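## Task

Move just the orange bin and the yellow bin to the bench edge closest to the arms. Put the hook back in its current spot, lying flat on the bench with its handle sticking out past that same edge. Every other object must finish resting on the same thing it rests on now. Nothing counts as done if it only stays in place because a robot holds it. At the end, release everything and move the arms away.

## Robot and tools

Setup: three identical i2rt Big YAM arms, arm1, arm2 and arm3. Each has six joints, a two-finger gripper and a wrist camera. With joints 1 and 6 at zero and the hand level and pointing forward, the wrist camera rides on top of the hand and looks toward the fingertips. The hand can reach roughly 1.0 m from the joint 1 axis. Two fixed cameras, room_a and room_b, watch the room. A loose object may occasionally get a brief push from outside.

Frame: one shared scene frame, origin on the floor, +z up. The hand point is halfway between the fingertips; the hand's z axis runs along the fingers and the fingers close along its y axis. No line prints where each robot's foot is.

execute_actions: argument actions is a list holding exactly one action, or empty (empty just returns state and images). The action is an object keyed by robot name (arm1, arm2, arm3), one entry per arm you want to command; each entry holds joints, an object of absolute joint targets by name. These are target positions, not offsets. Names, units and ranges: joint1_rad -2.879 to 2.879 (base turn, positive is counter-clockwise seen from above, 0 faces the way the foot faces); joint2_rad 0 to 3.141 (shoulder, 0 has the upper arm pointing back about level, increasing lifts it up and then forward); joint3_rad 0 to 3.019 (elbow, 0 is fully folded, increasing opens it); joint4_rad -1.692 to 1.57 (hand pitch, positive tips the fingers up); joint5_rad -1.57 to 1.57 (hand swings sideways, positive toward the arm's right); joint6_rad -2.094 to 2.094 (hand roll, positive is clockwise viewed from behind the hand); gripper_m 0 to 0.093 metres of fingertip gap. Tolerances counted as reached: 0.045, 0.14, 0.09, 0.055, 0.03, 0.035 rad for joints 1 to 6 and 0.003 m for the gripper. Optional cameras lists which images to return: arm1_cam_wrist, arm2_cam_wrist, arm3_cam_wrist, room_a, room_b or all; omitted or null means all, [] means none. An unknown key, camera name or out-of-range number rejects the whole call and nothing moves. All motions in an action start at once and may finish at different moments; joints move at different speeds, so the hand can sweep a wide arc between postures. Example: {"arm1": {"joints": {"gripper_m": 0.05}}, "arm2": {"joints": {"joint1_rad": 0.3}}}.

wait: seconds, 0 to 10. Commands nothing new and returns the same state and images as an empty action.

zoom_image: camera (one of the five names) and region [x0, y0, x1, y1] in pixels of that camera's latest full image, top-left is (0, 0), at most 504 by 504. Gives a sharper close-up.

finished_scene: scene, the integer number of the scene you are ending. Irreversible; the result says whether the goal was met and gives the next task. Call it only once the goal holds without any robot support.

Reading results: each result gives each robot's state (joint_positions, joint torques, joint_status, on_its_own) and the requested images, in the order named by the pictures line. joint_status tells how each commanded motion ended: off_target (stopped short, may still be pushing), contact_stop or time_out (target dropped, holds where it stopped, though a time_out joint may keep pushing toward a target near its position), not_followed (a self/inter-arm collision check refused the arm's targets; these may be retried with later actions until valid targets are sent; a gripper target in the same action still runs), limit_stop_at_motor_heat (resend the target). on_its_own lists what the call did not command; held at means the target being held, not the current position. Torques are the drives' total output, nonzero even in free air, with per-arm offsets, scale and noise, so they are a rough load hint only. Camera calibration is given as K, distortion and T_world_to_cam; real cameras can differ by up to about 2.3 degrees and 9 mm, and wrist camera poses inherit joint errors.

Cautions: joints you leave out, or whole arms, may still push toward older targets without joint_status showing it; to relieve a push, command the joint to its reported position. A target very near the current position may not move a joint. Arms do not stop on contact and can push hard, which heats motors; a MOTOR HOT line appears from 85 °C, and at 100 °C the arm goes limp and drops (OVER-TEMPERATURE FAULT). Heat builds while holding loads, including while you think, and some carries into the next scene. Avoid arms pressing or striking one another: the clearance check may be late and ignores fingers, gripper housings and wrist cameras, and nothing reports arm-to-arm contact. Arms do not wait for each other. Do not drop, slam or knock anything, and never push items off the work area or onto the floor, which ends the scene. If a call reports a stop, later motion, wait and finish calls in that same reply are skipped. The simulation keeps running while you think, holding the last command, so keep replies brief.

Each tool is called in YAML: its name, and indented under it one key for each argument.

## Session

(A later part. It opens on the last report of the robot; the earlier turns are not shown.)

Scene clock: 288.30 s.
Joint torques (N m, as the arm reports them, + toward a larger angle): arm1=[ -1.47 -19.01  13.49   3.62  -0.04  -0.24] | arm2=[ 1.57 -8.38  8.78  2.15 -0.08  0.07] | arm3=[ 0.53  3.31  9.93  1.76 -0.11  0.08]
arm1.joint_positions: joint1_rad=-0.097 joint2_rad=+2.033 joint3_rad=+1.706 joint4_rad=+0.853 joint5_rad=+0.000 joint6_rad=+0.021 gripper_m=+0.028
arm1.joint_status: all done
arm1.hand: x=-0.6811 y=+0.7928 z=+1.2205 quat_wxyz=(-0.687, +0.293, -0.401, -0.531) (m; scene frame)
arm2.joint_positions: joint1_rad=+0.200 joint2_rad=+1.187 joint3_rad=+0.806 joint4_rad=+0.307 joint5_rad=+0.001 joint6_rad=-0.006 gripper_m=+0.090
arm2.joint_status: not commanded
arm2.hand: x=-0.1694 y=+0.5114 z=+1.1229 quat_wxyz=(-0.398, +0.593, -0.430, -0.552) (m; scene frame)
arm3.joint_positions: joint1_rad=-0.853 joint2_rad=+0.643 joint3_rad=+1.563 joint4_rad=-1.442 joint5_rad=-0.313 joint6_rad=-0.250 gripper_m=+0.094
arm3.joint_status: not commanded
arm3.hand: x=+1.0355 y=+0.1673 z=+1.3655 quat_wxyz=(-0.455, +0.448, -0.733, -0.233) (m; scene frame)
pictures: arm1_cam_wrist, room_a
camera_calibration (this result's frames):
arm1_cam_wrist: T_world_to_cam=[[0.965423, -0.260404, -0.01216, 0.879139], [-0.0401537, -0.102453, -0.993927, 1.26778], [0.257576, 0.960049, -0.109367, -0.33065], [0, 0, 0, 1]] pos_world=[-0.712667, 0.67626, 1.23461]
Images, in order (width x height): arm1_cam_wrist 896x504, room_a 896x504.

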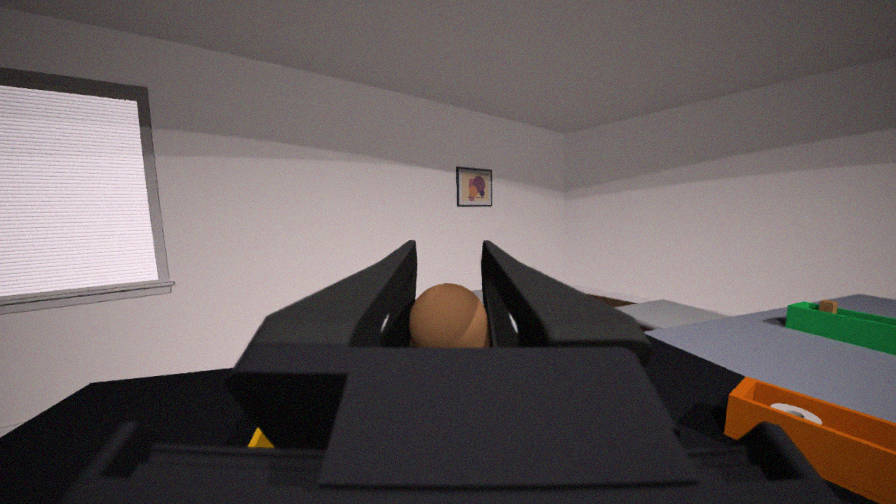

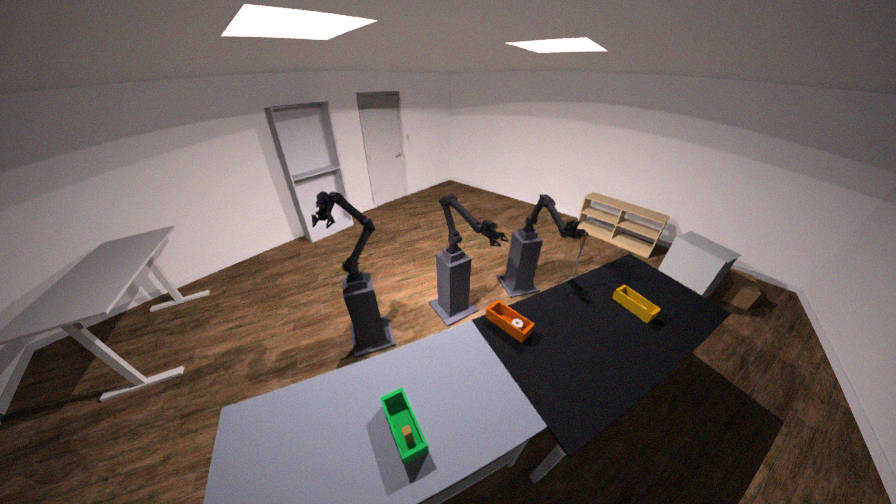

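execute_actions:
  actions:
    - {"arm1":{"joints":{"joint2_rad":2.2,"joint3_rad":2.02,"joint4_rad":0.75}}}
  cameras: ["room_a","room_b"]

Scene clock: 293.97 s.
Joint torques (N m, as the arm reports them, + toward a larger angle): arm1=[ -1.45 -23.08  16.77   2.11   0.    -0.2 ] | arm2=[ 1.74 -8.23  8.8   2.17 -0.11  0.05] | arm3=[ 0.47  3.36  9.93  1.75 -0.11  0.07]
arm1.joint_positions: joint1_rad=-0.097 joint2_rad=+2.256 joint3_rad=+1.939 joint4_rad=+0.741 joint5_rad=-0.001 joint6_rad=+0.018 gripper_m=+0.028
arm1.joint_status: all done
arm1.hand: x=-0.6611 y=+0.8659 z=+1.1437 quat_wxyz=(-0.666, +0.320, -0.435, -0.514) (m; scene frame)
arm2.joint_positions: joint1_rad=+0.200 joint2_rad=+1.187 joint3_rad=+0.806 joint4_rad=+0.307 joint5_rad=+0.001 joint6_rad=-0.006 gripper_m=+0.090
arm2.joint_status: not commanded
arm2.hand: x=-0.1694 y=+0.5114 z=+1.1229 quat_wxyz=(-0.398, +0.593, -0.430, -0.552) (m; scene frame)
arm3.joint_positions: joint1_rad=-0.853 joint2_rad=+0.643 joint3_rad=+1.563 joint4_rad=-1.442 joint5_rad=-0.313 joint6_rad=-0.250 gripper_m=+0.094
arm3.joint_status: not commanded
arm3.hand: x=+1.0355 y=+0.1673 z=+1.3655 quat_wxyz=(-0.455, +0.448, -0.733, -0.233) (m; scene frame)
pictures: room_a, room_b
Images, in order (width x height): room_a 896x504, room_b 896x504.

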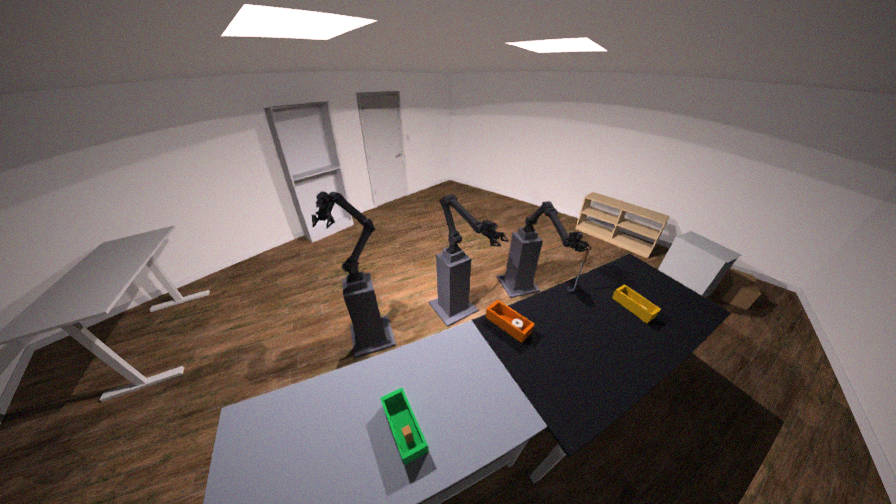

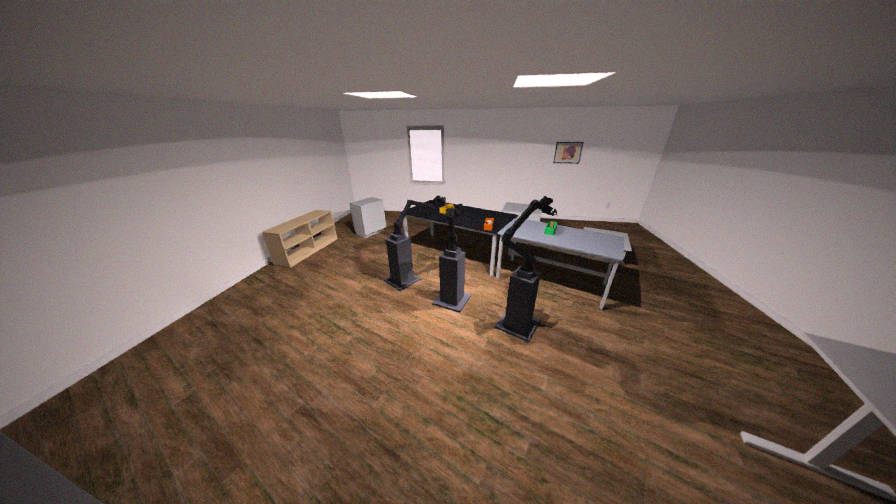

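execute_actions:
  actions:
    - {"arm1":{"joints":{"joint2_rad":2.1,"joint3_rad":1.72,"joint4_rad":0.8}}}
  cameras: ["room_a"]

execute_actions:
  actions:
    - {"arm1":{"joints":{"joint2_rad":2.05,"joint3_rad":1.5,"joint4_rad":0.8}}}
  cameras: ["room_a","arm1_cam_wrist"]

Scene clock: 300.03 s.
Joint torques (N m, as the arm reports them, + toward a larger angle): arm1=[ -1.61 -19.27   9.98   2.93   0.08  -0.18] | arm2=[ 1.66 -8.42  8.79  2.18 -0.09  0.06] | arm3=[ 0.5   3.28  9.94  1.75 -0.11  0.07]
arm1.joint_positions: joint1_rad=-0.095 joint2_rad=+2.124 joint3_rad=+1.714 joint4_rad=+0.773 joint5_rad=-0.004 joint6_rad=+0.016 gripper_m=+0.028
arm1.joint_status: all done
arm1.hand: x=-0.6743 y=+0.8255 z=+1.1332 quat_wxyz=(-0.653, +0.336, -0.454, -0.505) (m; scene frame)
arm2.joint_positions: joint1_rad=+0.200 joint2_rad=+1.187 joint3_rad=+0.806 joint4_rad=+0.307 joint5_rad=+0.001 joint6_rad=-0.006 gripper_m=+0.090
arm2.joint_status: not commanded
arm2.hand: x=-0.1694 y=+0.5114 z=+1.1229 quat_wxyz=(-0.398, +0.593, -0.430, -0.552) (m; scene frame)
arm3.joint_positions: joint1_rad=-0.853 joint2_rad=+0.643 joint3_rad=+1.563 joint4_rad=-1.442 joint5_rad=-0.313 joint6_rad=-0.250 gripper_m=+0.094
arm3.joint_status: not commanded
arm3.hand: x=+1.0355 y=+0.1673 z=+1.3655 quat_wxyz=(-0.455, +0.448, -0.733, -0.233) (m; scene frame)
pictures: room_a
Images, in order (width x height): room_a 896x504.

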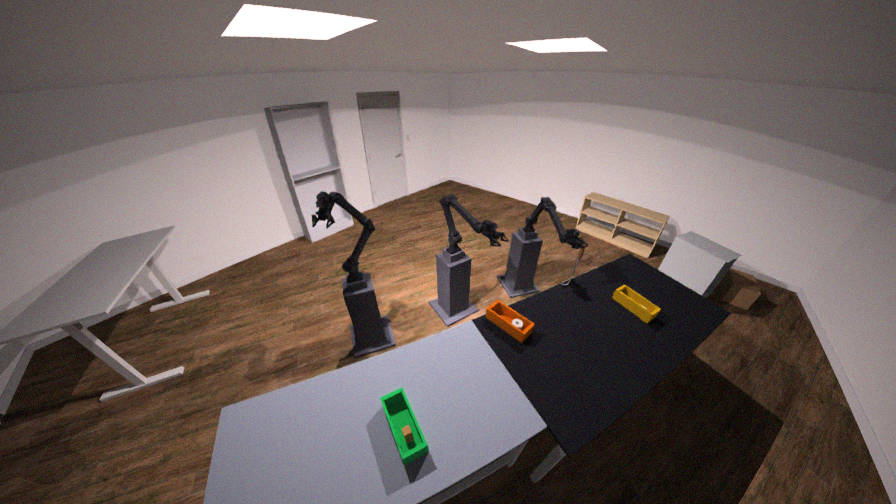

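Scene clock: 300.93 s.
Joint torques (N m, as the arm reports them, + toward a larger angle): arm1=[ -1.83 -13.52   7.06   1.16   0.11  -0.19] | arm2=[ 1.64 -8.33  8.75  2.19 -0.08  0.06] | arm3=[ 0.47  3.33  9.93  1.75 -0.1   0.07]
arm1.joint_positions: joint1_rad=-0.093 joint2_rad=+2.018 joint3_rad=+1.524 joint4_rad=+0.816 joint5_rad=-0.004 joint6_rad=+0.016 gripper_m=+0.028
arm1.joint_status: all done
arm1.hand: x=-0.6881 y=+0.7856 z=+1.1199 quat_wxyz=(-0.643, +0.347, -0.467, -0.499) (m; scene frame)
arm2.joint_positions: joint1_rad=+0.200 joint2_rad=+1.187 joint3_rad=+0.806 joint4_rad=+0.307 joint5_rad=+0.001 joint6_rad=-0.006 gripper_m=+0.090
arm2.joint_status: not commanded
arm2.hand: x=-0.1694 y=+0.5114 z=+1.1229 quat_wxyz=(-0.398, +0.593, -0.430, -0.552) (m; scene frame)
arm3.joint_positions: joint1_rad=-0.853 joint2_rad=+0.643 joint3_rad=+1.563 joint4_rad=-1.442 joint5_rad=-0.313 joint6_rad=-0.250 gripper_m=+0.094
arm3.joint_status: not commanded
arm3.hand: x=+1.0355 y=+0.1673 z=+1.3655 quat_wxyz=(-0.455, +0.448, -0.733, -0.233) (m; scene frame)
pictures: arm1_cam_wrist, room_a
camera_calibration (this result's frames):
arm1_cam_wrist: T_world_to_cam=[[0.966691, -0.255802, -0.00858964, 0.876], [-0.0868426, -0.296244, -0.951156, 1.23902], [0.240763, 0.92022, -0.308591, -0.0900651], [0, 0, 0, 1]] pos_world=[-0.717538, 0.674014, 1.15823]
Images, in order (width x height): arm1_cam_wrist 896x504, room_a 896x504.

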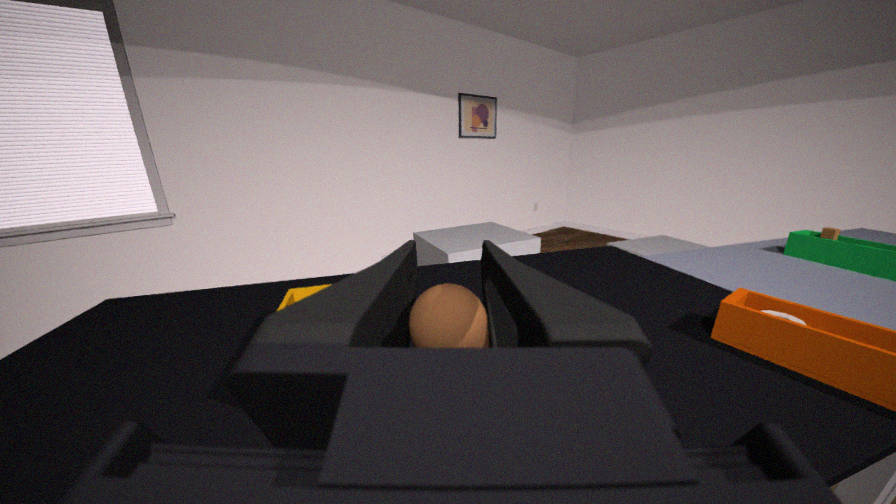

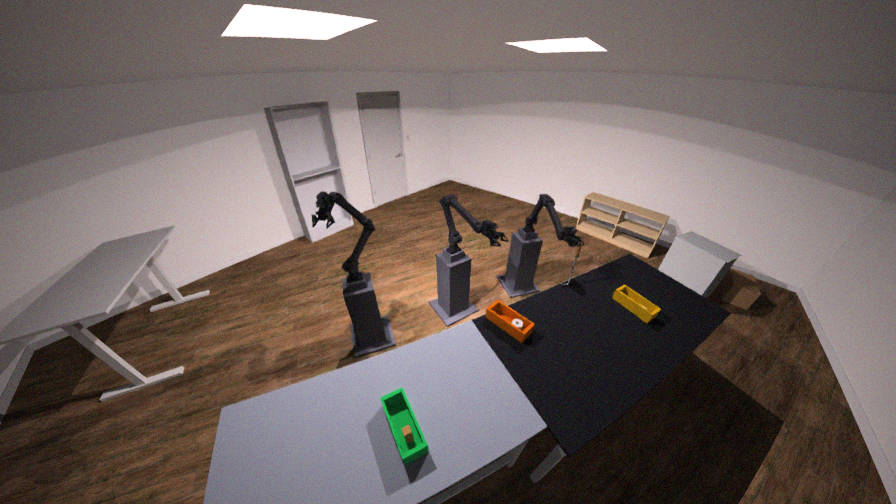

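execute_actions:
  actions:
    - {"arm1":{"joints":{"joint2_rad":1.92,"joint3_rad":1.3,"joint4_rad":0.85}}}
  cameras: ["room_a"]

execute_actions:
  actions:
    - {"arm1":{"joints":{"joint2_rad":1.92,"joint3_rad":1.1,"joint4_rad":0.9}}}
  cameras: ["room_a","arm1_cam_wrist"]

Scene clock: 306.23 s.
Joint torques (N m, as the arm reports them, + toward a larger angle): arm1=[ -1.66 -12.86   7.57   1.54   0.12  -0.12] | arm2=[ 1.62 -8.22  8.81  2.19 -0.1   0.06] | arm3=[ 0.46  3.22  9.9   1.75 -0.11  0.08]
arm1.joint_positions: joint1_rad=-0.093 joint2_rad=+1.901 joint3_rad=+1.314 joint4_rad=+0.857 joint5_rad=-0.004 joint6_rad=+0.011 gripper_m=+0.028
arm1.joint_status: all done
arm1.hand: x=-0.7024 y=+0.7351 z=+1.1009 quat_wxyz=(-0.631, +0.361, -0.483, -0.488) (m; scene frame)
arm2.joint_positions: joint1_rad=+0.200 joint2_rad=+1.187 joint3_rad=+0.806 joint4_rad=+0.307 joint5_rad=+0.001 joint6_rad=-0.006 gripper_m=+0.090
arm2.joint_status: not commanded
arm2.hand: x=-0.1694 y=+0.5114 z=+1.1229 quat_wxyz=(-0.398, +0.593, -0.430, -0.552) (m; scene frame)
arm3.joint_positions: joint1_rad=-0.853 joint2_rad=+0.643 joint3_rad=+1.563 joint4_rad=-1.442 joint5_rad=-0.313 joint6_rad=-0.250 gripper_m=+0.094
arm3.joint_status: not commanded
arm3.hand: x=+1.0355 y=+0.1673 z=+1.3655 quat_wxyz=(-0.455, +0.448, -0.733, -0.233) (m; scene frame)
pictures: room_a
Images, in order (width x height): room_a 896x504.

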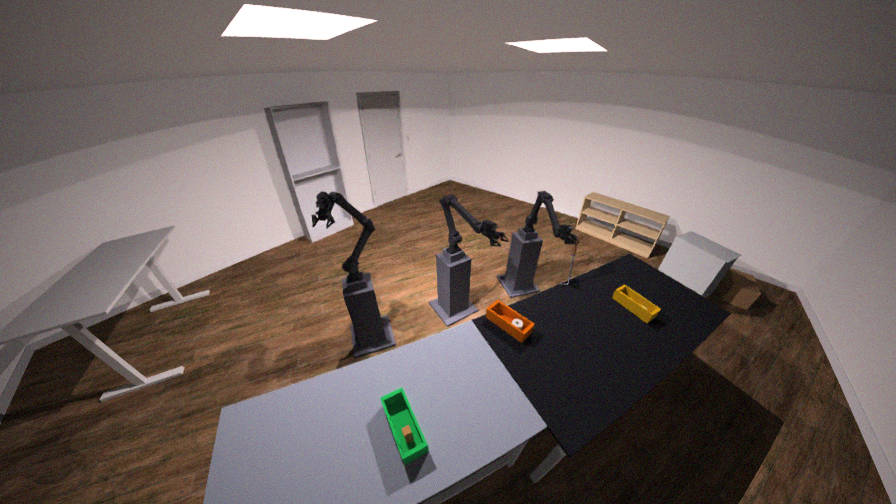

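Scene clock: 307.33 s.
Joint torques (N m, as the arm reports them, + toward a larger angle): arm1=[ -1.49 -14.53   8.9    1.74  -0.06   0.09] | arm2=[ 1.62 -8.18  8.77  2.14 -0.09  0.05] | arm3=[ 0.47  3.29  9.93  1.77 -0.11  0.07]
arm1.joint_positions: joint1_rad=-0.094 joint2_rad=+1.940 joint3_rad=+1.082 joint4_rad=+0.906 joint5_rad=+0.000 joint6_rad=-0.007 gripper_m=+0.027
arm1.joint_status: all done
arm1.hand: x=-0.7139 y=+0.6907 z=+0.9620 quat_wxyz=(-0.580, +0.415, -0.548, -0.438) (m; scene frame)
arm2.joint_positions: joint1_rad=+0.200 joint2_rad=+1.187 joint3_rad=+0.806 joint4_rad=+0.307 joint5_rad=+0.001 joint6_rad=-0.006 gripper_m=+0.090
arm2.joint_status: not commanded
arm2.hand: x=-0.1694 y=+0.5114 z=+1.1229 quat_wxyz=(-0.398, +0.593, -0.430, -0.552) (m; scene frame)
arm3.joint_positions: joint1_rad=-0.853 joint2_rad=+0.643 joint3_rad=+1.563 joint4_rad=-1.442 joint5_rad=-0.313 joint6_rad=-0.250 gripper_m=+0.094
arm3.joint_status: not commanded
arm3.hand: x=+1.0355 y=+0.1673 z=+1.3655 quat_wxyz=(-0.455, +0.448, -0.733, -0.233) (m; scene frame)
pictures: arm1_cam_wrist, room_a
camera_calibration (this result's frames):
arm1_cam_wrist: T_world_to_cam=[[0.964394, -0.264284, 0.00993829, 0.861734], [-0.138509, -0.536729, -0.832309, 1.07337], [0.2253, 0.801297, -0.554223, 0.262104], [0, 0, 0, 1]] pos_world=[-0.741431, 0.593828, 1.03008]
Images, in order (width x height): arm1_cam_wrist 896x504, room_a 896x504.

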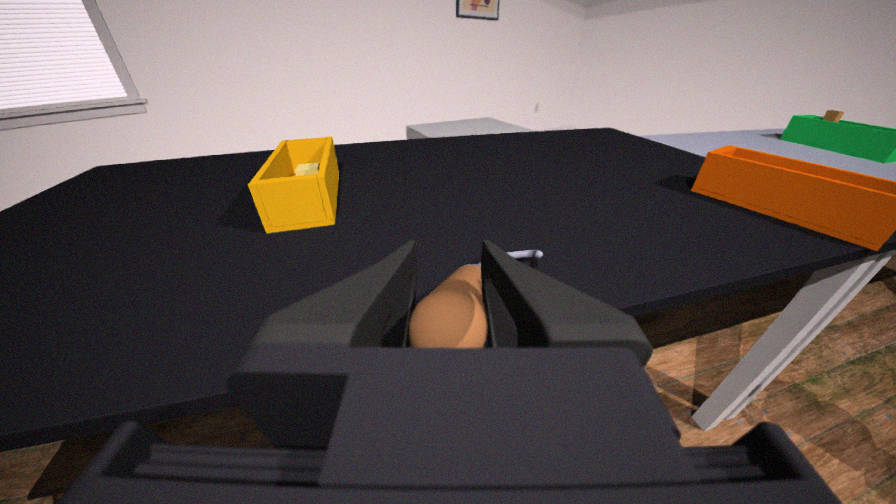

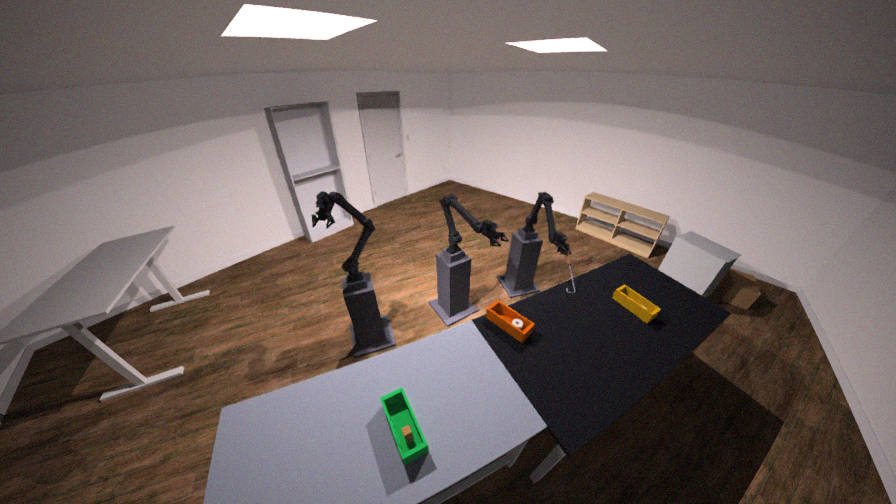

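execute_actions:
  actions:
    - {"arm1":{"joints":{"joint2_rad":2.09,"joint3_rad":1.15,"joint4_rad":0.97}}}
  cameras: []

execute_actions:
  actions:
    - {"arm1":{"joints":{"joint2_rad":2.23,"joint3_rad":1.22,"joint4_rad":1.05}}}
  cameras: ["room_a","arm1_cam_wrist"]

Scene clock: 314.17 s.
Joint torques (N m, as the arm reports them, + toward a larger angle): arm1=[ -1.6  -16.07   8.74   2.8   -0.16   0.09] | arm2=[ 1.73 -8.43  8.76  2.17 -0.1   0.05] | arm3=[ 0.48  3.31  9.94  1.77 -0.11  0.07]
arm1.joint_positions: joint1_rad=-0.095 joint2_rad=+2.115 joint3_rad=+1.124 joint4_rad=+0.952 joint5_rad=+0.003 joint6_rad=-0.007 gripper_m=+0.027
arm1.joint_status: all done
arm1.hand: x=-0.7090 y=+0.7044 z=+0.8707 quat_wxyz=(-0.556, +0.433, -0.573, -0.418) (m; scene frame)
arm2.joint_positions: joint1_rad=+0.200 joint2_rad=+1.187 joint3_rad=+0.806 joint4_rad=+0.307 joint5_rad=+0.001 joint6_rad=-0.006 gripper_m=+0.090
arm2.joint_status: not commanded
arm2.hand: x=-0.1694 y=+0.5114 z=+1.1229 quat_wxyz=(-0.398, +0.593, -0.430, -0.552) (m; scene frame)
arm3.joint_positions: joint1_rad=-0.853 joint2_rad=+0.643 joint3_rad=+1.563 joint4_rad=-1.442 joint5_rad=-0.313 joint6_rad=-0.250 gripper_m=+0.094
arm3.joint_status: not commanded
arm3.hand: x=+1.0355 y=+0.1673 z=+1.3655 quat_wxyz=(-0.455, +0.448, -0.733, -0.233) (m; scene frame)
pictures: none
No camera images: the call's "cameras" was empty. Leave "cameras" out to get every camera's image.

Scene clock: 315.13 s.
Joint torques (N m, as the arm reports them, + toward a larger angle): arm1=[ -1.35 -16.56   8.47   3.2   -0.26   0.09] | arm2=[ 1.62 -8.36  8.76  2.17 -0.1   0.06] | arm3=[ 0.49  3.28  9.91  1.77 -0.11  0.08]
arm1.joint_positions: joint1_rad=-0.098 joint2_rad=+2.247 joint3_rad=+1.191 joint4_rad=+1.024 joint5_rad=+0.006 joint6_rad=-0.007 gripper_m=+0.027
arm1.joint_status: all done
arm1.hand: x=-0.7024 y=+0.7181 z=+0.8230 quat_wxyz=(-0.559, +0.429, -0.573, -0.418) (m; scene frame)
arm2.joint_positions: joint1_rad=+0.200 joint2_rad=+1.187 joint3_rad=+0.806 joint4_rad=+0.307 joint5_rad=+0.001 joint6_rad=-0.006 gripper_m=+0.090
arm2.joint_status: not commanded
arm2.hand: x=-0.1694 y=+0.5114 z=+1.1229 quat_wxyz=(-0.398, +0.593, -0.430, -0.552) (m; scene frame)
arm3.joint_positions: joint1_rad=-0.853 joint2_rad=+0.643 joint3_rad=+1.563 joint4_rad=-1.442 joint5_rad=-0.313 joint6_rad=-0.250 gripper_m=+0.094
arm3.joint_status: not commanded
arm3.hand: x=+1.0355 y=+0.1673 z=+1.3655 quat_wxyz=(-0.455, +0.448, -0.733, -0.233) (m; scene frame)
pictures: arm1_cam_wrist, room_a
camera_calibration (this result's frames):
arm1_cam_wrist: T_world_to_cam=[[0.961956, -0.273044, 0.0093803, 0.864278], [-0.16197, -0.597609, -0.785257, 0.962488], [0.220016, 0.753864, -0.619098, 0.24434], [0, 0, 0, 1]] pos_world=[-0.729262, 0.626979, 0.898964]
Images, in order (width x height): arm1_cam_wrist 896x504, room_a 896x504.

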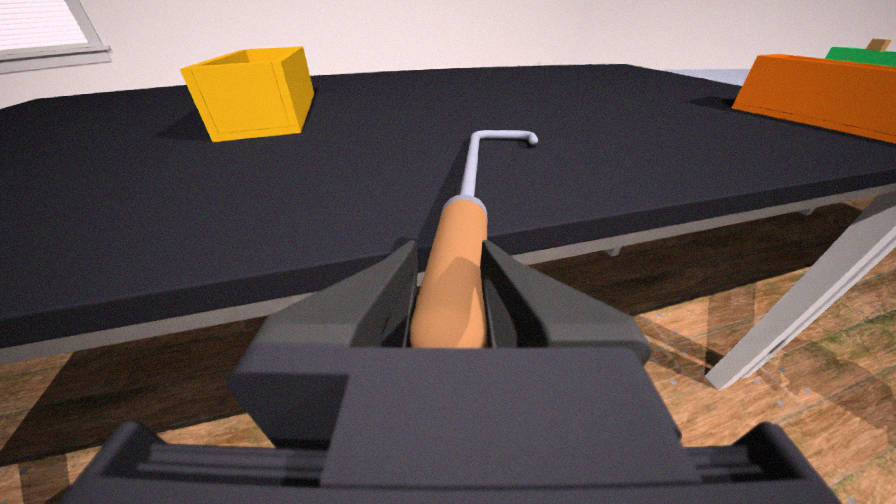

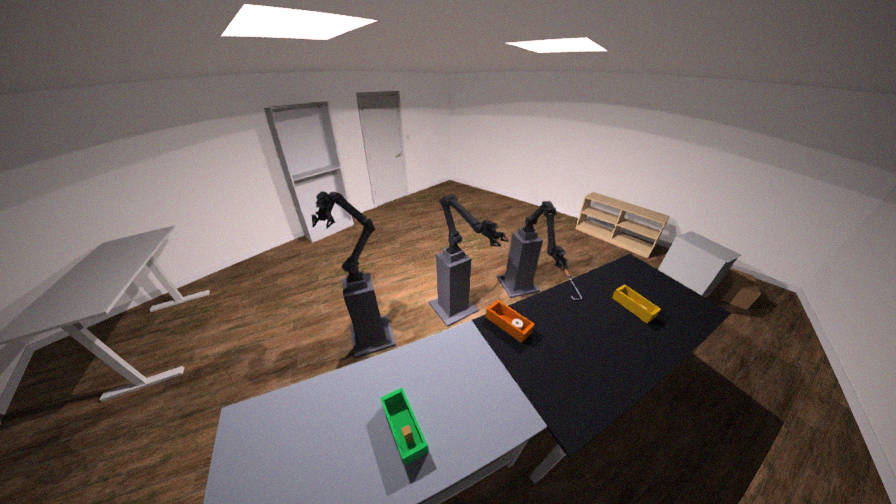

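execute_actions:
  actions:
    - {"arm1":{"joints":{"gripper_m":0.06}}}
  cameras: []

execute_actions:
  actions:
    - {"arm1":{"joints":{"joint2_rad":2.28,"joint3_rad":1.27,"joint4_rad":1.07,"joint5_rad":0.07}}}
  cameras: []

execute_actions:
  actions:
    - {"arm1":{"joints":{"gripper_m":0.0}}}
  cameras: ["arm1_cam_wrist"]

Scene clock: 322.97 s.
Joint torques (N m, as the arm reports them, + toward a larger angle): arm1=[ -1.39 -16.5    8.4    3.19  -0.16   0.1 ] | arm2=[ 1.68 -8.28  8.79  2.19 -0.09  0.06] | arm3=[ 0.54  3.3   9.92  1.76 -0.1   0.08]
arm1.joint_positions: joint1_rad=-0.098 joint2_rad=+2.247 joint3_rad=+1.191 joint4_rad=+1.024 joint5_rad=+0.003 joint6_rad=-0.007 gripper_m=+0.060
arm1.joint_status: all done
arm1.hand: x=-0.7029 y=+0.7182 z=+0.8231 quat_wxyz=(-0.559, +0.430, -0.572, -0.419) (m; scene frame)
arm2.joint_positions: joint1_rad=+0.200 joint2_rad=+1.187 joint3_rad=+0.806 joint4_rad=+0.307 joint5_rad=+0.001 joint6_rad=-0.006 gripper_m=+0.090
arm2.joint_status: not commanded
arm2.hand: x=-0.1694 y=+0.5114 z=+1.1229 quat_wxyz=(-0.398, +0.593, -0.430, -0.552) (m; scene frame)
arm3.joint_positions: joint1_rad=-0.853 joint2_rad=+0.643 joint3_rad=+1.563 joint4_rad=-1.442 joint5_rad=-0.313 joint6_rad=-0.250 gripper_m=+0.094
arm3.joint_status: not commanded
arm3.hand: x=+1.0355 y=+0.1673 z=+1.3655 quat_wxyz=(-0.455, +0.448, -0.733, -0.233) (m; scene frame)
pictures: none
No camera images: the call's "cameras" was empty. Leave "cameras" out to get every camera's image.

Scene clock: 323.67 s.
Joint torques (N m, as the arm reports them, + toward a larger angle): arm1=[ -1.34 -14.59   8.68   3.27   0.06   0.1 ] | arm2=[ 1.62 -8.47  8.74  2.12 -0.09  0.04] | arm3=[ 0.48  3.31  9.93  1.76 -0.11  0.07]
arm1.joint_positions: joint1_rad=-0.098 joint2_rad=+2.271 joint3_rad=+1.240 joint4_rad=+1.044 joint5_rad=+0.067 joint6_rad=-0.007 gripper_m=+0.060
arm1.joint_status: all done
arm1.hand: x=-0.6885 y=+0.7286 z=+0.8322 quat_wxyz=(-0.584, +0.402, -0.573, -0.410) (m; scene frame)
arm2.joint_positions: joint1_rad=+0.200 joint2_rad=+1.187 joint3_rad=+0.806 joint4_rad=+0.307 joint5_rad=+0.001 joint6_rad=-0.006 gripper_m=+0.090
arm2.joint_status: not commanded
arm2.hand: x=-0.1694 y=+0.5114 z=+1.1229 quat_wxyz=(-0.398, +0.593, -0.430, -0.552) (m; scene frame)
arm3.joint_positions: joint1_rad=-0.853 joint2_rad=+0.643 joint3_rad=+1.563 joint4_rad=-1.442 joint5_rad=-0.313 joint6_rad=-0.250 gripper_m=+0.094
arm3.joint_status: not commanded
arm3.hand: x=+1.0355 y=+0.1673 z=+1.3655 quat_wxyz=(-0.455, +0.448, -0.733, -0.233) (m; scene frame)
pictures: none
No camera images: the call's "cameras" was empty. Leave "cameras" out to get every camera's image.

Scene clock: 324.30 s.
Joint torques (N m, as the arm reports them, + toward a larger angle): arm1=[ -1.3  -14.69   8.69   3.2    0.07   0.1 ] | arm2=[ 1.56 -8.54  8.73  2.17 -0.09  0.05] | arm3=[ 0.41  3.27  9.92  1.77 -0.1   0.07]
arm1.joint_positions: joint1_rad=-0.098 joint2_rad=+2.271 joint3_rad=+1.240 joint4_rad=+1.044 joint5_rad=+0.067 joint6_rad=-0.007 gripper_m=+0.000
arm1.joint_status: all done
arm1.hand: x=-0.6885 y=+0.7286 z=+0.8322 quat_wxyz=(-0.584, +0.402, -0.573, -0.410) (m; scene frame)
arm2.joint_positions: joint1_rad=+0.200 joint2_rad=+1.187 joint3_rad=+0.806 joint4_rad=+0.307 joint5_rad=+0.001 joint6_rad=-0.006 gripper_m=+0.090
arm2.joint_status: not commanded
arm2.hand: x=-0.1694 y=+0.5114 z=+1.1229 quat_wxyz=(-0.398, +0.593, -0.430, -0.552) (m; scene frame)
arm3.joint_positions: joint1_rad=-0.853 joint2_rad=+0.643 joint3_rad=+1.563 joint4_rad=-1.442 joint5_rad=-0.313 joint6_rad=-0.250 gripper_m=+0.094
arm3.joint_status: not commanded
arm3.hand: x=+1.0355 y=+0.1673 z=+1.3655 quat_wxyz=(-0.455, +0.448, -0.733, -0.233) (m; scene frame)
pictures: arm1_cam_wrist
camera_calibration (this result's frames):
arm1_cam_wrist: T_world_to_cam=[[0.943428, -0.331474, 0.00831319, 0.884381], [-0.187037, -0.552705, -0.812117, 0.9506], [0.27379, 0.764619, -0.583435, 0.238583], [0, 0, 0, 1]] pos_world=[-0.721874, 0.636125, 0.903844]
Images, in order (width x height): arm1_cam_wrist 896x504.

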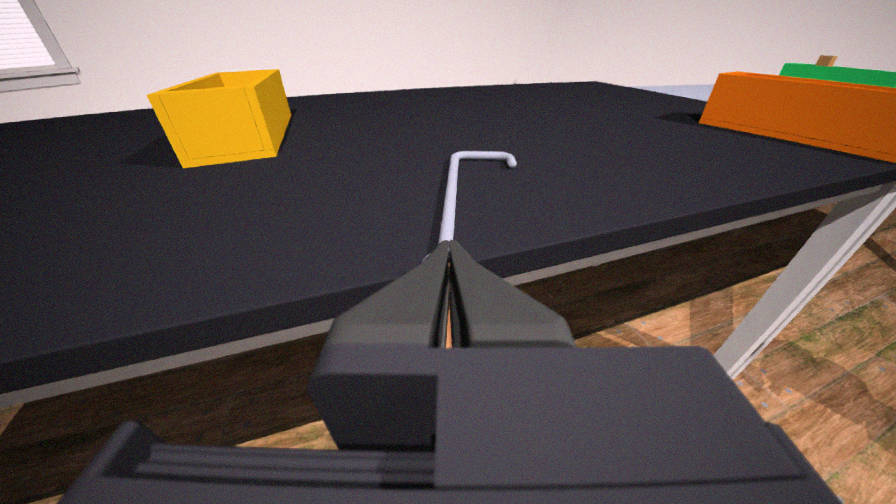

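execute_actions:
  actions:
    - {"arm1":{"joints":{"gripper_m":0.09}}}
  cameras: ["arm1_cam_wrist","room_b"]

execute_actions:
  actions:
    - {"arm1":{"joints":{"joint2_rad":2.32,"joint4_rad":1.1}}}
  cameras: ["arm1_cam_wrist"]

Scene clock: 343.00 s.
Joint torques (N m, as the arm reports them, + toward a larger angle): arm1=[ -1.31 -14.7    8.69   3.14   0.07   0.09] | arm2=[ 1.65 -8.2   8.8   2.2  -0.09  0.06] | arm3=[ 0.49  3.31  9.92  1.77 -0.11  0.07]
arm1.joint_positions: joint1_rad=-0.098 joint2_rad=+2.271 joint3_rad=+1.240 joint4_rad=+1.044 joint5_rad=+0.067 joint6_rad=-0.007 gripper_m=+0.090
arm1.joint_status: all done
arm1.hand: x=-0.6885 y=+0.7286 z=+0.8322 quat_wxyz=(-0.584, +0.402, -0.573, -0.410) (m; scene frame)
arm2.joint_positions: joint1_rad=+0.200 joint2_rad=+1.187 joint3_rad=+0.806 joint4_rad=+0.307 joint5_rad=+0.001 joint6_rad=-0.006 gripper_m=+0.090
arm2.joint_status: not commanded
arm2.hand: x=-0.1694 y=+0.5114 z=+1.1229 quat_wxyz=(-0.398, +0.593, -0.430, -0.552) (m; scene frame)
arm3.joint_positions: joint1_rad=-0.853 joint2_rad=+0.643 joint3_rad=+1.563 joint4_rad=-1.442 joint5_rad=-0.313 joint6_rad=-0.250 gripper_m=+0.094
arm3.joint_status: not commanded
arm3.hand: x=+1.0355 y=+0.1673 z=+1.3655 quat_wxyz=(-0.455, +0.448, -0.733, -0.233) (m; scene frame)
pictures: arm1_cam_wrist, room_b
camera_calibration (this result's frames):
arm1_cam_wrist: T_world_to_cam=[[0.943428, -0.331474, 0.00831319, 0.884381], [-0.187037, -0.552705, -0.812117, 0.9506], [0.27379, 0.764619, -0.583435, 0.238583], [0, 0, 0, 1]] pos_world=[-0.721874, 0.636125, 0.903844]
Images, in order (width x height): arm1_cam_wrist 896x504, room_b 896x504.

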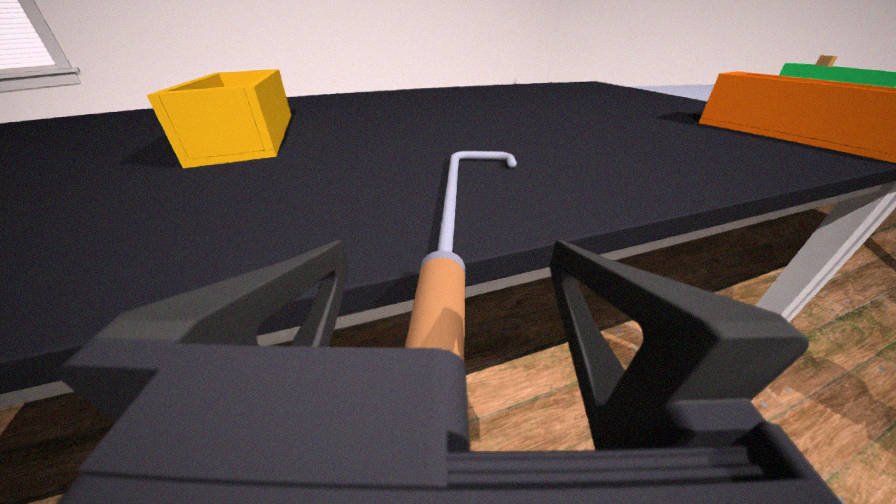

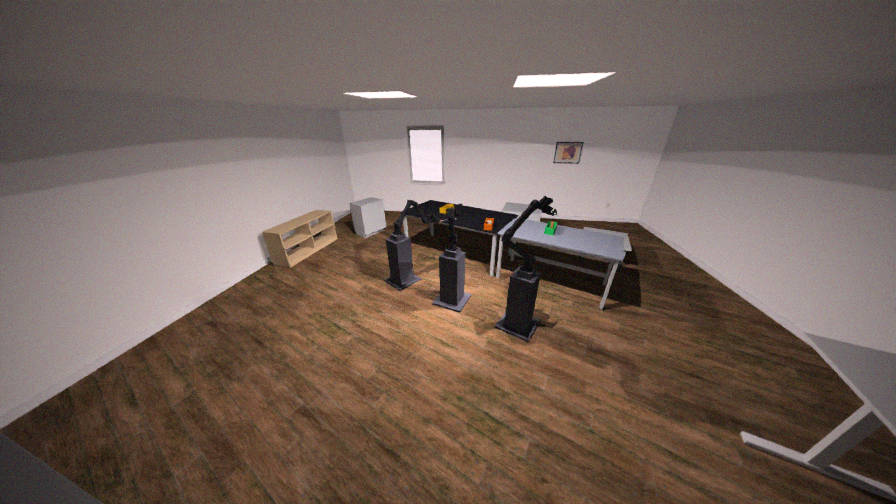

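Scene clock: 343.73 s.
Joint torques (N m, as the arm reports them, + toward a larger angle): arm1=[ -1.36 -15.35   8.31   3.17   0.06   0.1 ] | arm2=[ 1.43 -8.47  8.75  2.19 -0.1   0.07] | arm3=[ 0.47  3.31  9.9   1.76 -0.11  0.07]
arm1.joint_positions: joint1_rad=-0.098 joint2_rad=+2.322 joint3_rad=+1.241 joint4_rad=+1.074 joint5_rad=+0.067 joint6_rad=-0.007 gripper_m=+0.090
arm1.joint_status: all done
arm1.hand: x=-0.6898 y=+0.7244 z=+0.8021 quat_wxyz=(-0.579, +0.407, -0.579, -0.406) (m; scene frame)
arm2.joint_positions: joint1_rad=+0.200 joint2_rad=+1.187 joint3_rad=+0.806 joint4_rad=+0.307 joint5_rad=+0.001 joint6_rad=-0.006 gripper_m=+0.090
arm2.joint_status: not commanded
arm2.hand: x=-0.1694 y=+0.5114 z=+1.1229 quat_wxyz=(-0.398, +0.593, -0.430, -0.552) (m; scene frame)
arm3.joint_positions: joint1_rad=-0.853 joint2_rad=+0.643 joint3_rad=+1.563 joint4_rad=-1.442 joint5_rad=-0.313 joint6_rad=-0.250 gripper_m=+0.094
arm3.joint_status: not commanded
arm3.hand: x=+1.0355 y=+0.1673 z=+1.3655 quat_wxyz=(-0.455, +0.448, -0.733, -0.233) (m; scene frame)
pictures: arm1_cam_wrist
camera_calibration (this result's frames):
arm1_cam_wrist: T_world_to_cam=[[0.943516, -0.331192, 0.00950546, 0.883441], [-0.19156, -0.568685, -0.799939, 0.922208], [0.270339, 0.752934, -0.600006, 0.243907], [0, 0, 0, 1]] pos_world=[-0.72282, 0.633388, 0.875658]
Images, in order (width x height): arm1_cam_wrist 896x504.

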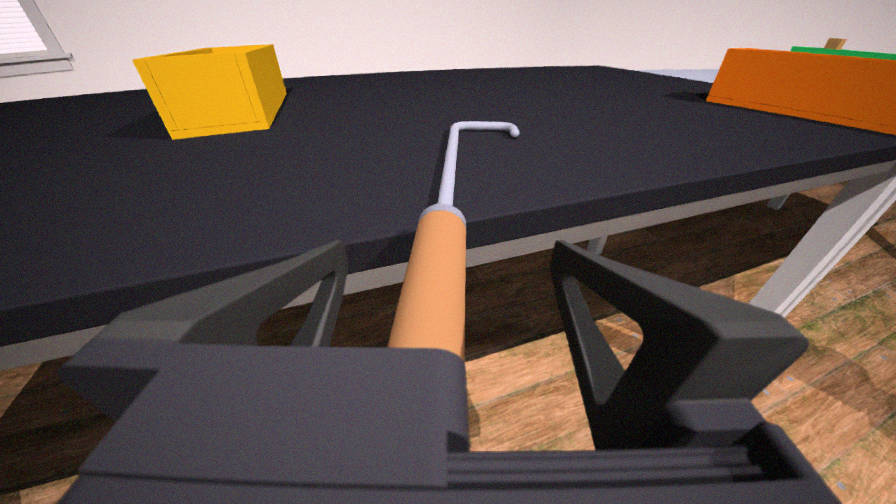

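execute_actions:
  actions:
    - {"arm1":{"joints":{"gripper_m":0.0}}}
  cameras: []

execute_actions:
  actions:
    - {"arm1":{"joints":{"joint2_rad":2.15,"joint3_rad":1.35,"joint4_rad":0.85,"joint6_rad":1.6}}}
  cameras: ["arm1_cam_wrist"]

Scene clock: 349.00 s.
Joint torques (N m, as the arm reports them, + toward a larger angle): arm1=[ -1.26 -15.49   8.3    3.24   0.05   0.07] | arm2=[ 1.66 -8.36  8.76  2.2  -0.08  0.05] | arm3=[ 0.44  3.28  9.92  1.78 -0.11  0.07]
arm1.joint_positions: joint1_rad=-0.098 joint2_rad=+2.322 joint3_rad=+1.241 joint4_rad=+1.074 joint5_rad=+0.067 joint6_rad=-0.006 gripper_m=+0.025
arm1.joint_status: gripper_m off_target (ended at +0.025, target +0.000)
arm1.hand: x=-0.6898 y=+0.7244 z=+0.8021 quat_wxyz=(-0.579, +0.406, -0.579, -0.406) (m; scene frame)
arm2.joint_positions: joint1_rad=+0.200 joint2_rad=+1.187 joint3_rad=+0.806 joint4_rad=+0.307 joint5_rad=+0.001 joint6_rad=-0.006 gripper_m=+0.090
arm2.joint_status: not commanded
arm2.hand: x=-0.1694 y=+0.5114 z=+1.1229 quat_wxyz=(-0.398, +0.593, -0.430, -0.552) (m; scene frame)
arm3.joint_positions: joint1_rad=-0.853 joint2_rad=+0.643 joint3_rad=+1.563 joint4_rad=-1.442 joint5_rad=-0.313 joint6_rad=-0.250 gripper_m=+0.094
arm3.joint_status: not commanded
arm3.hand: x=+1.0355 y=+0.1673 z=+1.3655 quat_wxyz=(-0.455, +0.448, -0.733, -0.233) (m; scene frame)
pictures: none
No camera images: the call's "cameras" was empty. Leave "cameras" out to get every camera's image.

Scene clock: 351.17 s.
Joint torques (N m, as the arm reports them, + toward a larger angle): arm1=[ -1.17 -17.58  10.42   2.86  -0.13   0.22] | arm2=[ 1.74 -8.24  8.8   2.14 -0.07  0.07] | arm3=[ 0.54  3.31  9.93  1.76 -0.11  0.08]
arm1.joint_positions: joint1_rad=-0.100 joint2_rad=+2.174 joint3_rad=+1.315 joint4_rad=+0.832 joint5_rad=+0.072 joint6_rad=+1.572 gripper_m=+0.024
arm1.joint_status: all done
arm1.hand: x=-0.6786 y=+0.7541 z=+0.8877 quat_wxyz=(-0.121, -0.128, -0.703, -0.689) (m; scene frame)
arm2.joint_positions: joint1_rad=+0.200 joint2_rad=+1.187 joint3_rad=+0.806 joint4_rad=+0.307 joint5_rad=+0.001 joint6_rad=-0.006 gripper_m=+0.090
arm2.joint_status: not commanded
arm2.hand: x=-0.1694 y=+0.5114 z=+1.1229 quat_wxyz=(-0.398, +0.593, -0.430, -0.552) (m; scene frame)
arm3.joint_positions: joint1_rad=-0.853 joint2_rad=+0.643 joint3_rad=+1.563 joint4_rad=-1.442 joint5_rad=-0.313 joint6_rad=-0.250 gripper_m=+0.094
arm3.joint_status: not commanded
arm3.hand: x=+1.0355 y=+0.1673 z=+1.3655 quat_wxyz=(-0.455, +0.448, -0.733, -0.233) (m; scene frame)
pictures: arm1_cam_wrist
camera_calibration (this result's frames):
arm1_cam_wrist: T_world_to_cam=[[-0.00201426, -0.0126359, -0.999918, 0.896035], [-0.958519, -0.284975, 0.00553208, -0.439686], [-0.285022, 0.958452, -0.0115378, -0.784316], [0, 0, 0, 1]] pos_world=[-0.643189, 0.637752, 0.889345]
Images, in order (width x height): arm1_cam_wrist 896x504.

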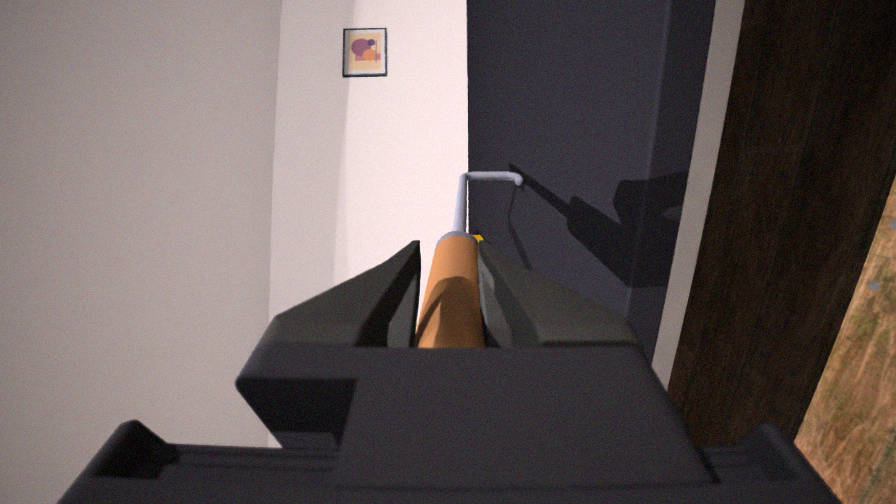

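execute_actions:
  actions:
    - {"arm1":{"joints":{"joint1_rad":0.0,"joint2_rad":2.0,"joint3_rad":1.6,"joint4_rad":0.5,"joint5_rad":0.13}}}
  cameras: []

execute_actions:
  actions:
    - {"arm1":{"joints":{"joint1_rad":0.09,"joint5_rad":0.2}}}
  cameras: []

execute_actions:
  actions:
    - {"arm1":{"joints":{"joint1_rad":0.175}}}
  cameras: ["arm1_cam_wrist","room_a"]

Scene clock: 358.80 s.
Joint torques (N m, as the arm reports them, + toward a larger angle): arm1=[ -1.81 -18.06  13.85   2.76   0.04   0.  ] | arm2=[ 1.59 -8.23  8.79  2.14 -0.08  0.05] | arm3=[ 0.49  3.33  9.92  1.77 -0.11  0.07]
arm1.joint_positions: joint1_rad=+0.008 joint2_rad=+2.022 joint3_rad=+1.550 joint4_rad=+0.483 joint5_rad=+0.128 joint6_rad=+1.592 gripper_m=+0.000
arm1.joint_status: all done
arm1.on_its_own: gripper_m moved -0.024 to your old target +0.000
arm1.hand: x=-0.7436 y=+0.8164 z=+1.0514 quat_wxyz=(-0.097, -0.115, -0.692, -0.706) (m; scene frame)
arm2.joint_positions: joint1_rad=+0.200 joint2_rad=+1.187 joint3_rad=+0.806 joint4_rad=+0.307 joint5_rad=+0.001 joint6_rad=-0.006 gripper_m=+0.090
arm2.joint_status: not commanded
arm2.hand: x=-0.1694 y=+0.5114 z=+1.1229 quat_wxyz=(-0.398, +0.593, -0.430, -0.552) (m; scene frame)
arm3.joint_positions: joint1_rad=-0.853 joint2_rad=+0.643 joint3_rad=+1.563 joint4_rad=-1.442 joint5_rad=-0.313 joint6_rad=-0.250 gripper_m=+0.094
arm3.joint_status: not commanded
arm3.hand: x=+1.0355 y=+0.1673 z=+1.3655 quat_wxyz=(-0.455, +0.448, -0.733, -0.233) (m; scene frame)
pictures: none
No camera images: the call's "cameras" was empty. Leave "cameras" out to get every camera's image.

Scene clock: 359.93 s.
Joint torques (N m, as the arm reports them, + toward a larger angle): arm1=[ -1.69 -17.93  13.8    2.82   0.05   0.01] | arm2=[ 1.73 -8.1   8.76  2.22 -0.08  0.05] | arm3=[ 0.45  3.33  9.9   1.78 -0.11  0.08]
arm1.joint_positions: joint1_rad=+0.096 joint2_rad=+2.022 joint3_rad=+1.550 joint4_rad=+0.483 joint5_rad=+0.198 joint6_rad=+1.592 gripper_m=+0.000
arm1.joint_status: all done
arm1.hand: x=-0.8042 y=+0.8248 z=+1.0517 quat_wxyz=(-0.090, -0.109, -0.693, -0.707) (m; scene frame)
arm2.joint_positions: joint1_rad=+0.200 joint2_rad=+1.187 joint3_rad=+0.806 joint4_rad=+0.307 joint5_rad=+0.001 joint6_rad=-0.006 gripper_m=+0.090
arm2.joint_status: not commanded
arm2.hand: x=-0.1694 y=+0.5114 z=+1.1229 quat_wxyz=(-0.398, +0.593, -0.430, -0.552) (m; scene frame)
arm3.joint_positions: joint1_rad=-0.853 joint2_rad=+0.643 joint3_rad=+1.563 joint4_rad=-1.442 joint5_rad=-0.313 joint6_rad=-0.250 gripper_m=+0.094
arm3.joint_status: not commanded
arm3.hand: x=+1.0355 y=+0.1673 z=+1.3655 quat_wxyz=(-0.455, +0.448, -0.733, -0.233) (m; scene frame)
pictures: none
No camera images: the call's "cameras" was empty. Leave "cameras" out to get every camera's image.

Scene clock: 361.03 s.
Joint torques (N m, as the arm reports them, + toward a larger angle): arm1=[ -1.81 -17.86  13.79   2.85  -0.02   0.  ] | arm2=[ 1.71 -8.42  8.79  2.18 -0.08  0.05] | arm3=[ 0.46  3.31  9.93  1.74 -0.11  0.07]
arm1.joint_positions: joint1_rad=+0.181 joint2_rad=+2.022 joint3_rad=+1.550 joint4_rad=+0.483 joint5_rad=+0.199 joint6_rad=+1.592 gripper_m=+0.000
arm1.joint_status: all done
arm1.hand: x=-0.8741 y=+0.8307 z=+1.0520 quat_wxyz=(-0.061, -0.080, -0.696, -0.710) (m; scene frame)
arm2.joint_positions: joint1_rad=+0.200 joint2_rad=+1.187 joint3_rad=+0.806 joint4_rad=+0.307 joint5_rad=+0.001 joint6_rad=-0.006 gripper_m=+0.090
arm2.joint_status: not commanded
arm2.hand: x=-0.1694 y=+0.5114 z=+1.1229 quat_wxyz=(-0.398, +0.593, -0.430, -0.552) (m; scene frame)
arm3.joint_positions: joint1_rad=-0.853 joint2_rad=+0.643 joint3_rad=+1.563 joint4_rad=-1.442 joint5_rad=-0.313 joint6_rad=-0.250 gripper_m=+0.094
arm3.joint_status: not commanded
arm3.hand: x=+1.0355 y=+0.1673 z=+1.3655 quat_wxyz=(-0.455, +0.448, -0.733, -0.233) (m; scene frame)
pictures: arm1_cam_wrist, room_a
camera_calibration (this result's frames):
arm1_cam_wrist: T_world_to_cam=[[-0.0143906, 0.0295933, -0.999458, 1.01451], [-0.903639, -0.428294, 0.000329483, -0.433638], [-0.428052, 0.903155, 0.0329051, -1.03739], [0, 0, 0, 1]] pos_world=[-0.821311, 0.721179, 1.04824]
Images, in order (width x height): arm1_cam_wrist 896x504, room_a 896x504.

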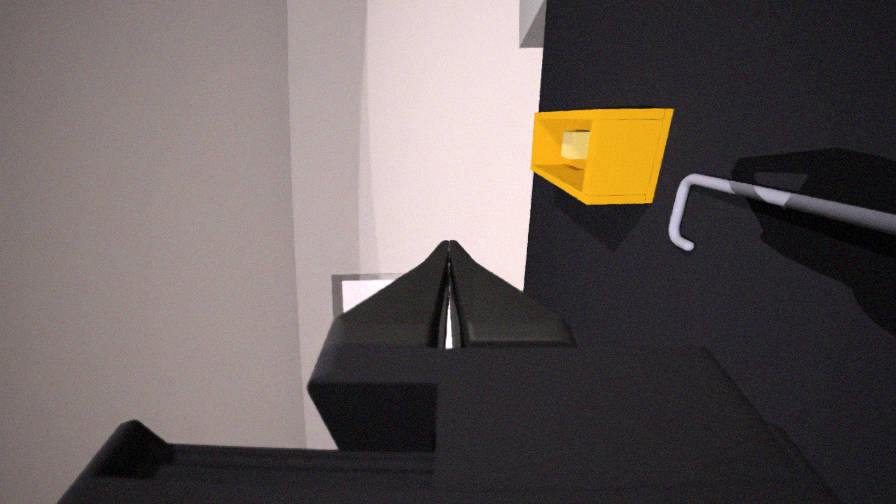

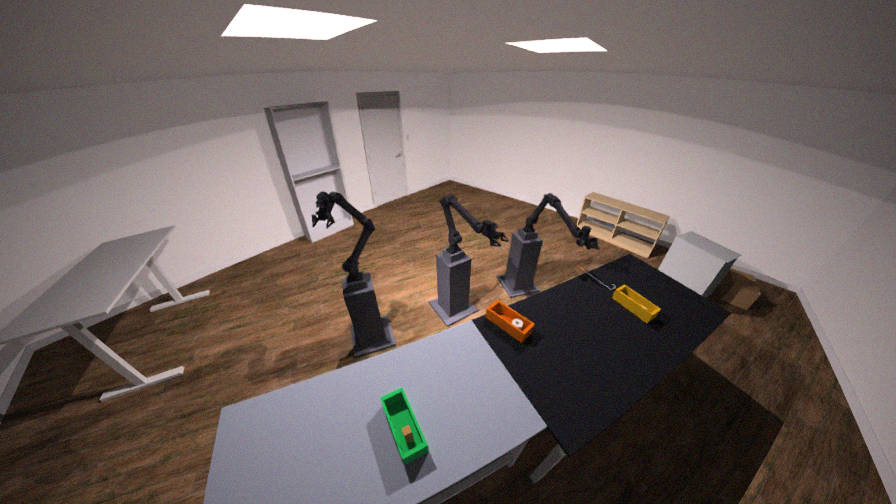

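execute_actions:
  actions:
    - {"arm1":{"joints":{"joint1_rad":0.0,"joint2_rad":1.7,"joint3_rad":1.0,"joint4_rad":0.3,"joint5_rad":0,"joint6_rad":0,"gripper_m":0.09}}}
  cameras: ["arm1_cam_wrist"]

Scene clock: 366.77 s.
Joint torques (N m, as the arm reports them, + toward a larger angle): arm1=[ -1.5  -12.16   9.86   1.82  -0.12  -0.09] | arm2=[ 1.59 -8.14  8.75  2.17 -0.09  0.05] | arm3=[ 0.55  3.27  9.93  1.76 -0.11  0.07]
arm1.joint_positions: joint1_rad=+0.001 joint2_rad=+1.713 joint3_rad=+0.980 joint4_rad=+0.305 joint5_rad=+0.002 joint6_rad=+0.009 gripper_m=+0.090
arm1.joint_status: all done
arm1.hand: x=-0.7919 y=+0.6407 z=+0.9181 quat_wxyz=(-0.415, +0.533, -0.648, -0.351) (m; scene frame)
arm2.joint_positions: joint1_rad=+0.200 joint2_rad=+1.187 joint3_rad=+0.806 joint4_rad=+0.307 joint5_rad=+0.001 joint6_rad=-0.006 gripper_m=+0.090
arm2.joint_status: not commanded
arm2.hand: x=-0.1694 y=+0.5114 z=+1.1229 quat_wxyz=(-0.398, +0.593, -0.430, -0.552) (m; scene frame)
arm3.joint_positions: joint1_rad=-0.853 joint2_rad=+0.643 joint3_rad=+1.563 joint4_rad=-1.442 joint5_rad=-0.313 joint6_rad=-0.250 gripper_m=+0.094
arm3.joint_status: not commanded
arm3.hand: x=+1.0355 y=+0.1673 z=+1.3655 quat_wxyz=(-0.455, +0.448, -0.733, -0.233) (m; scene frame)
pictures: arm1_cam_wrist
camera_calibration (this result's frames):
arm1_cam_wrist: T_world_to_cam=[[0.984783, -0.173591, -0.00831971, 0.898938], [-0.155671, -0.859815, -0.486298, 0.874897], [0.0772633, 0.480193, -0.873754, 0.677353], [0, 0, 0, 1]] pos_world=[-0.801397, 0.583036, 1.02478]
Images, in order (width x height): arm1_cam_wrist 896x504.

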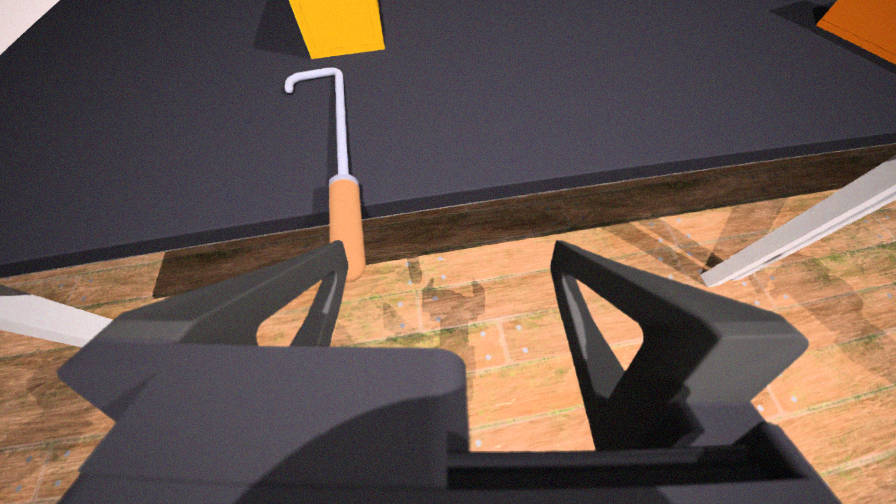

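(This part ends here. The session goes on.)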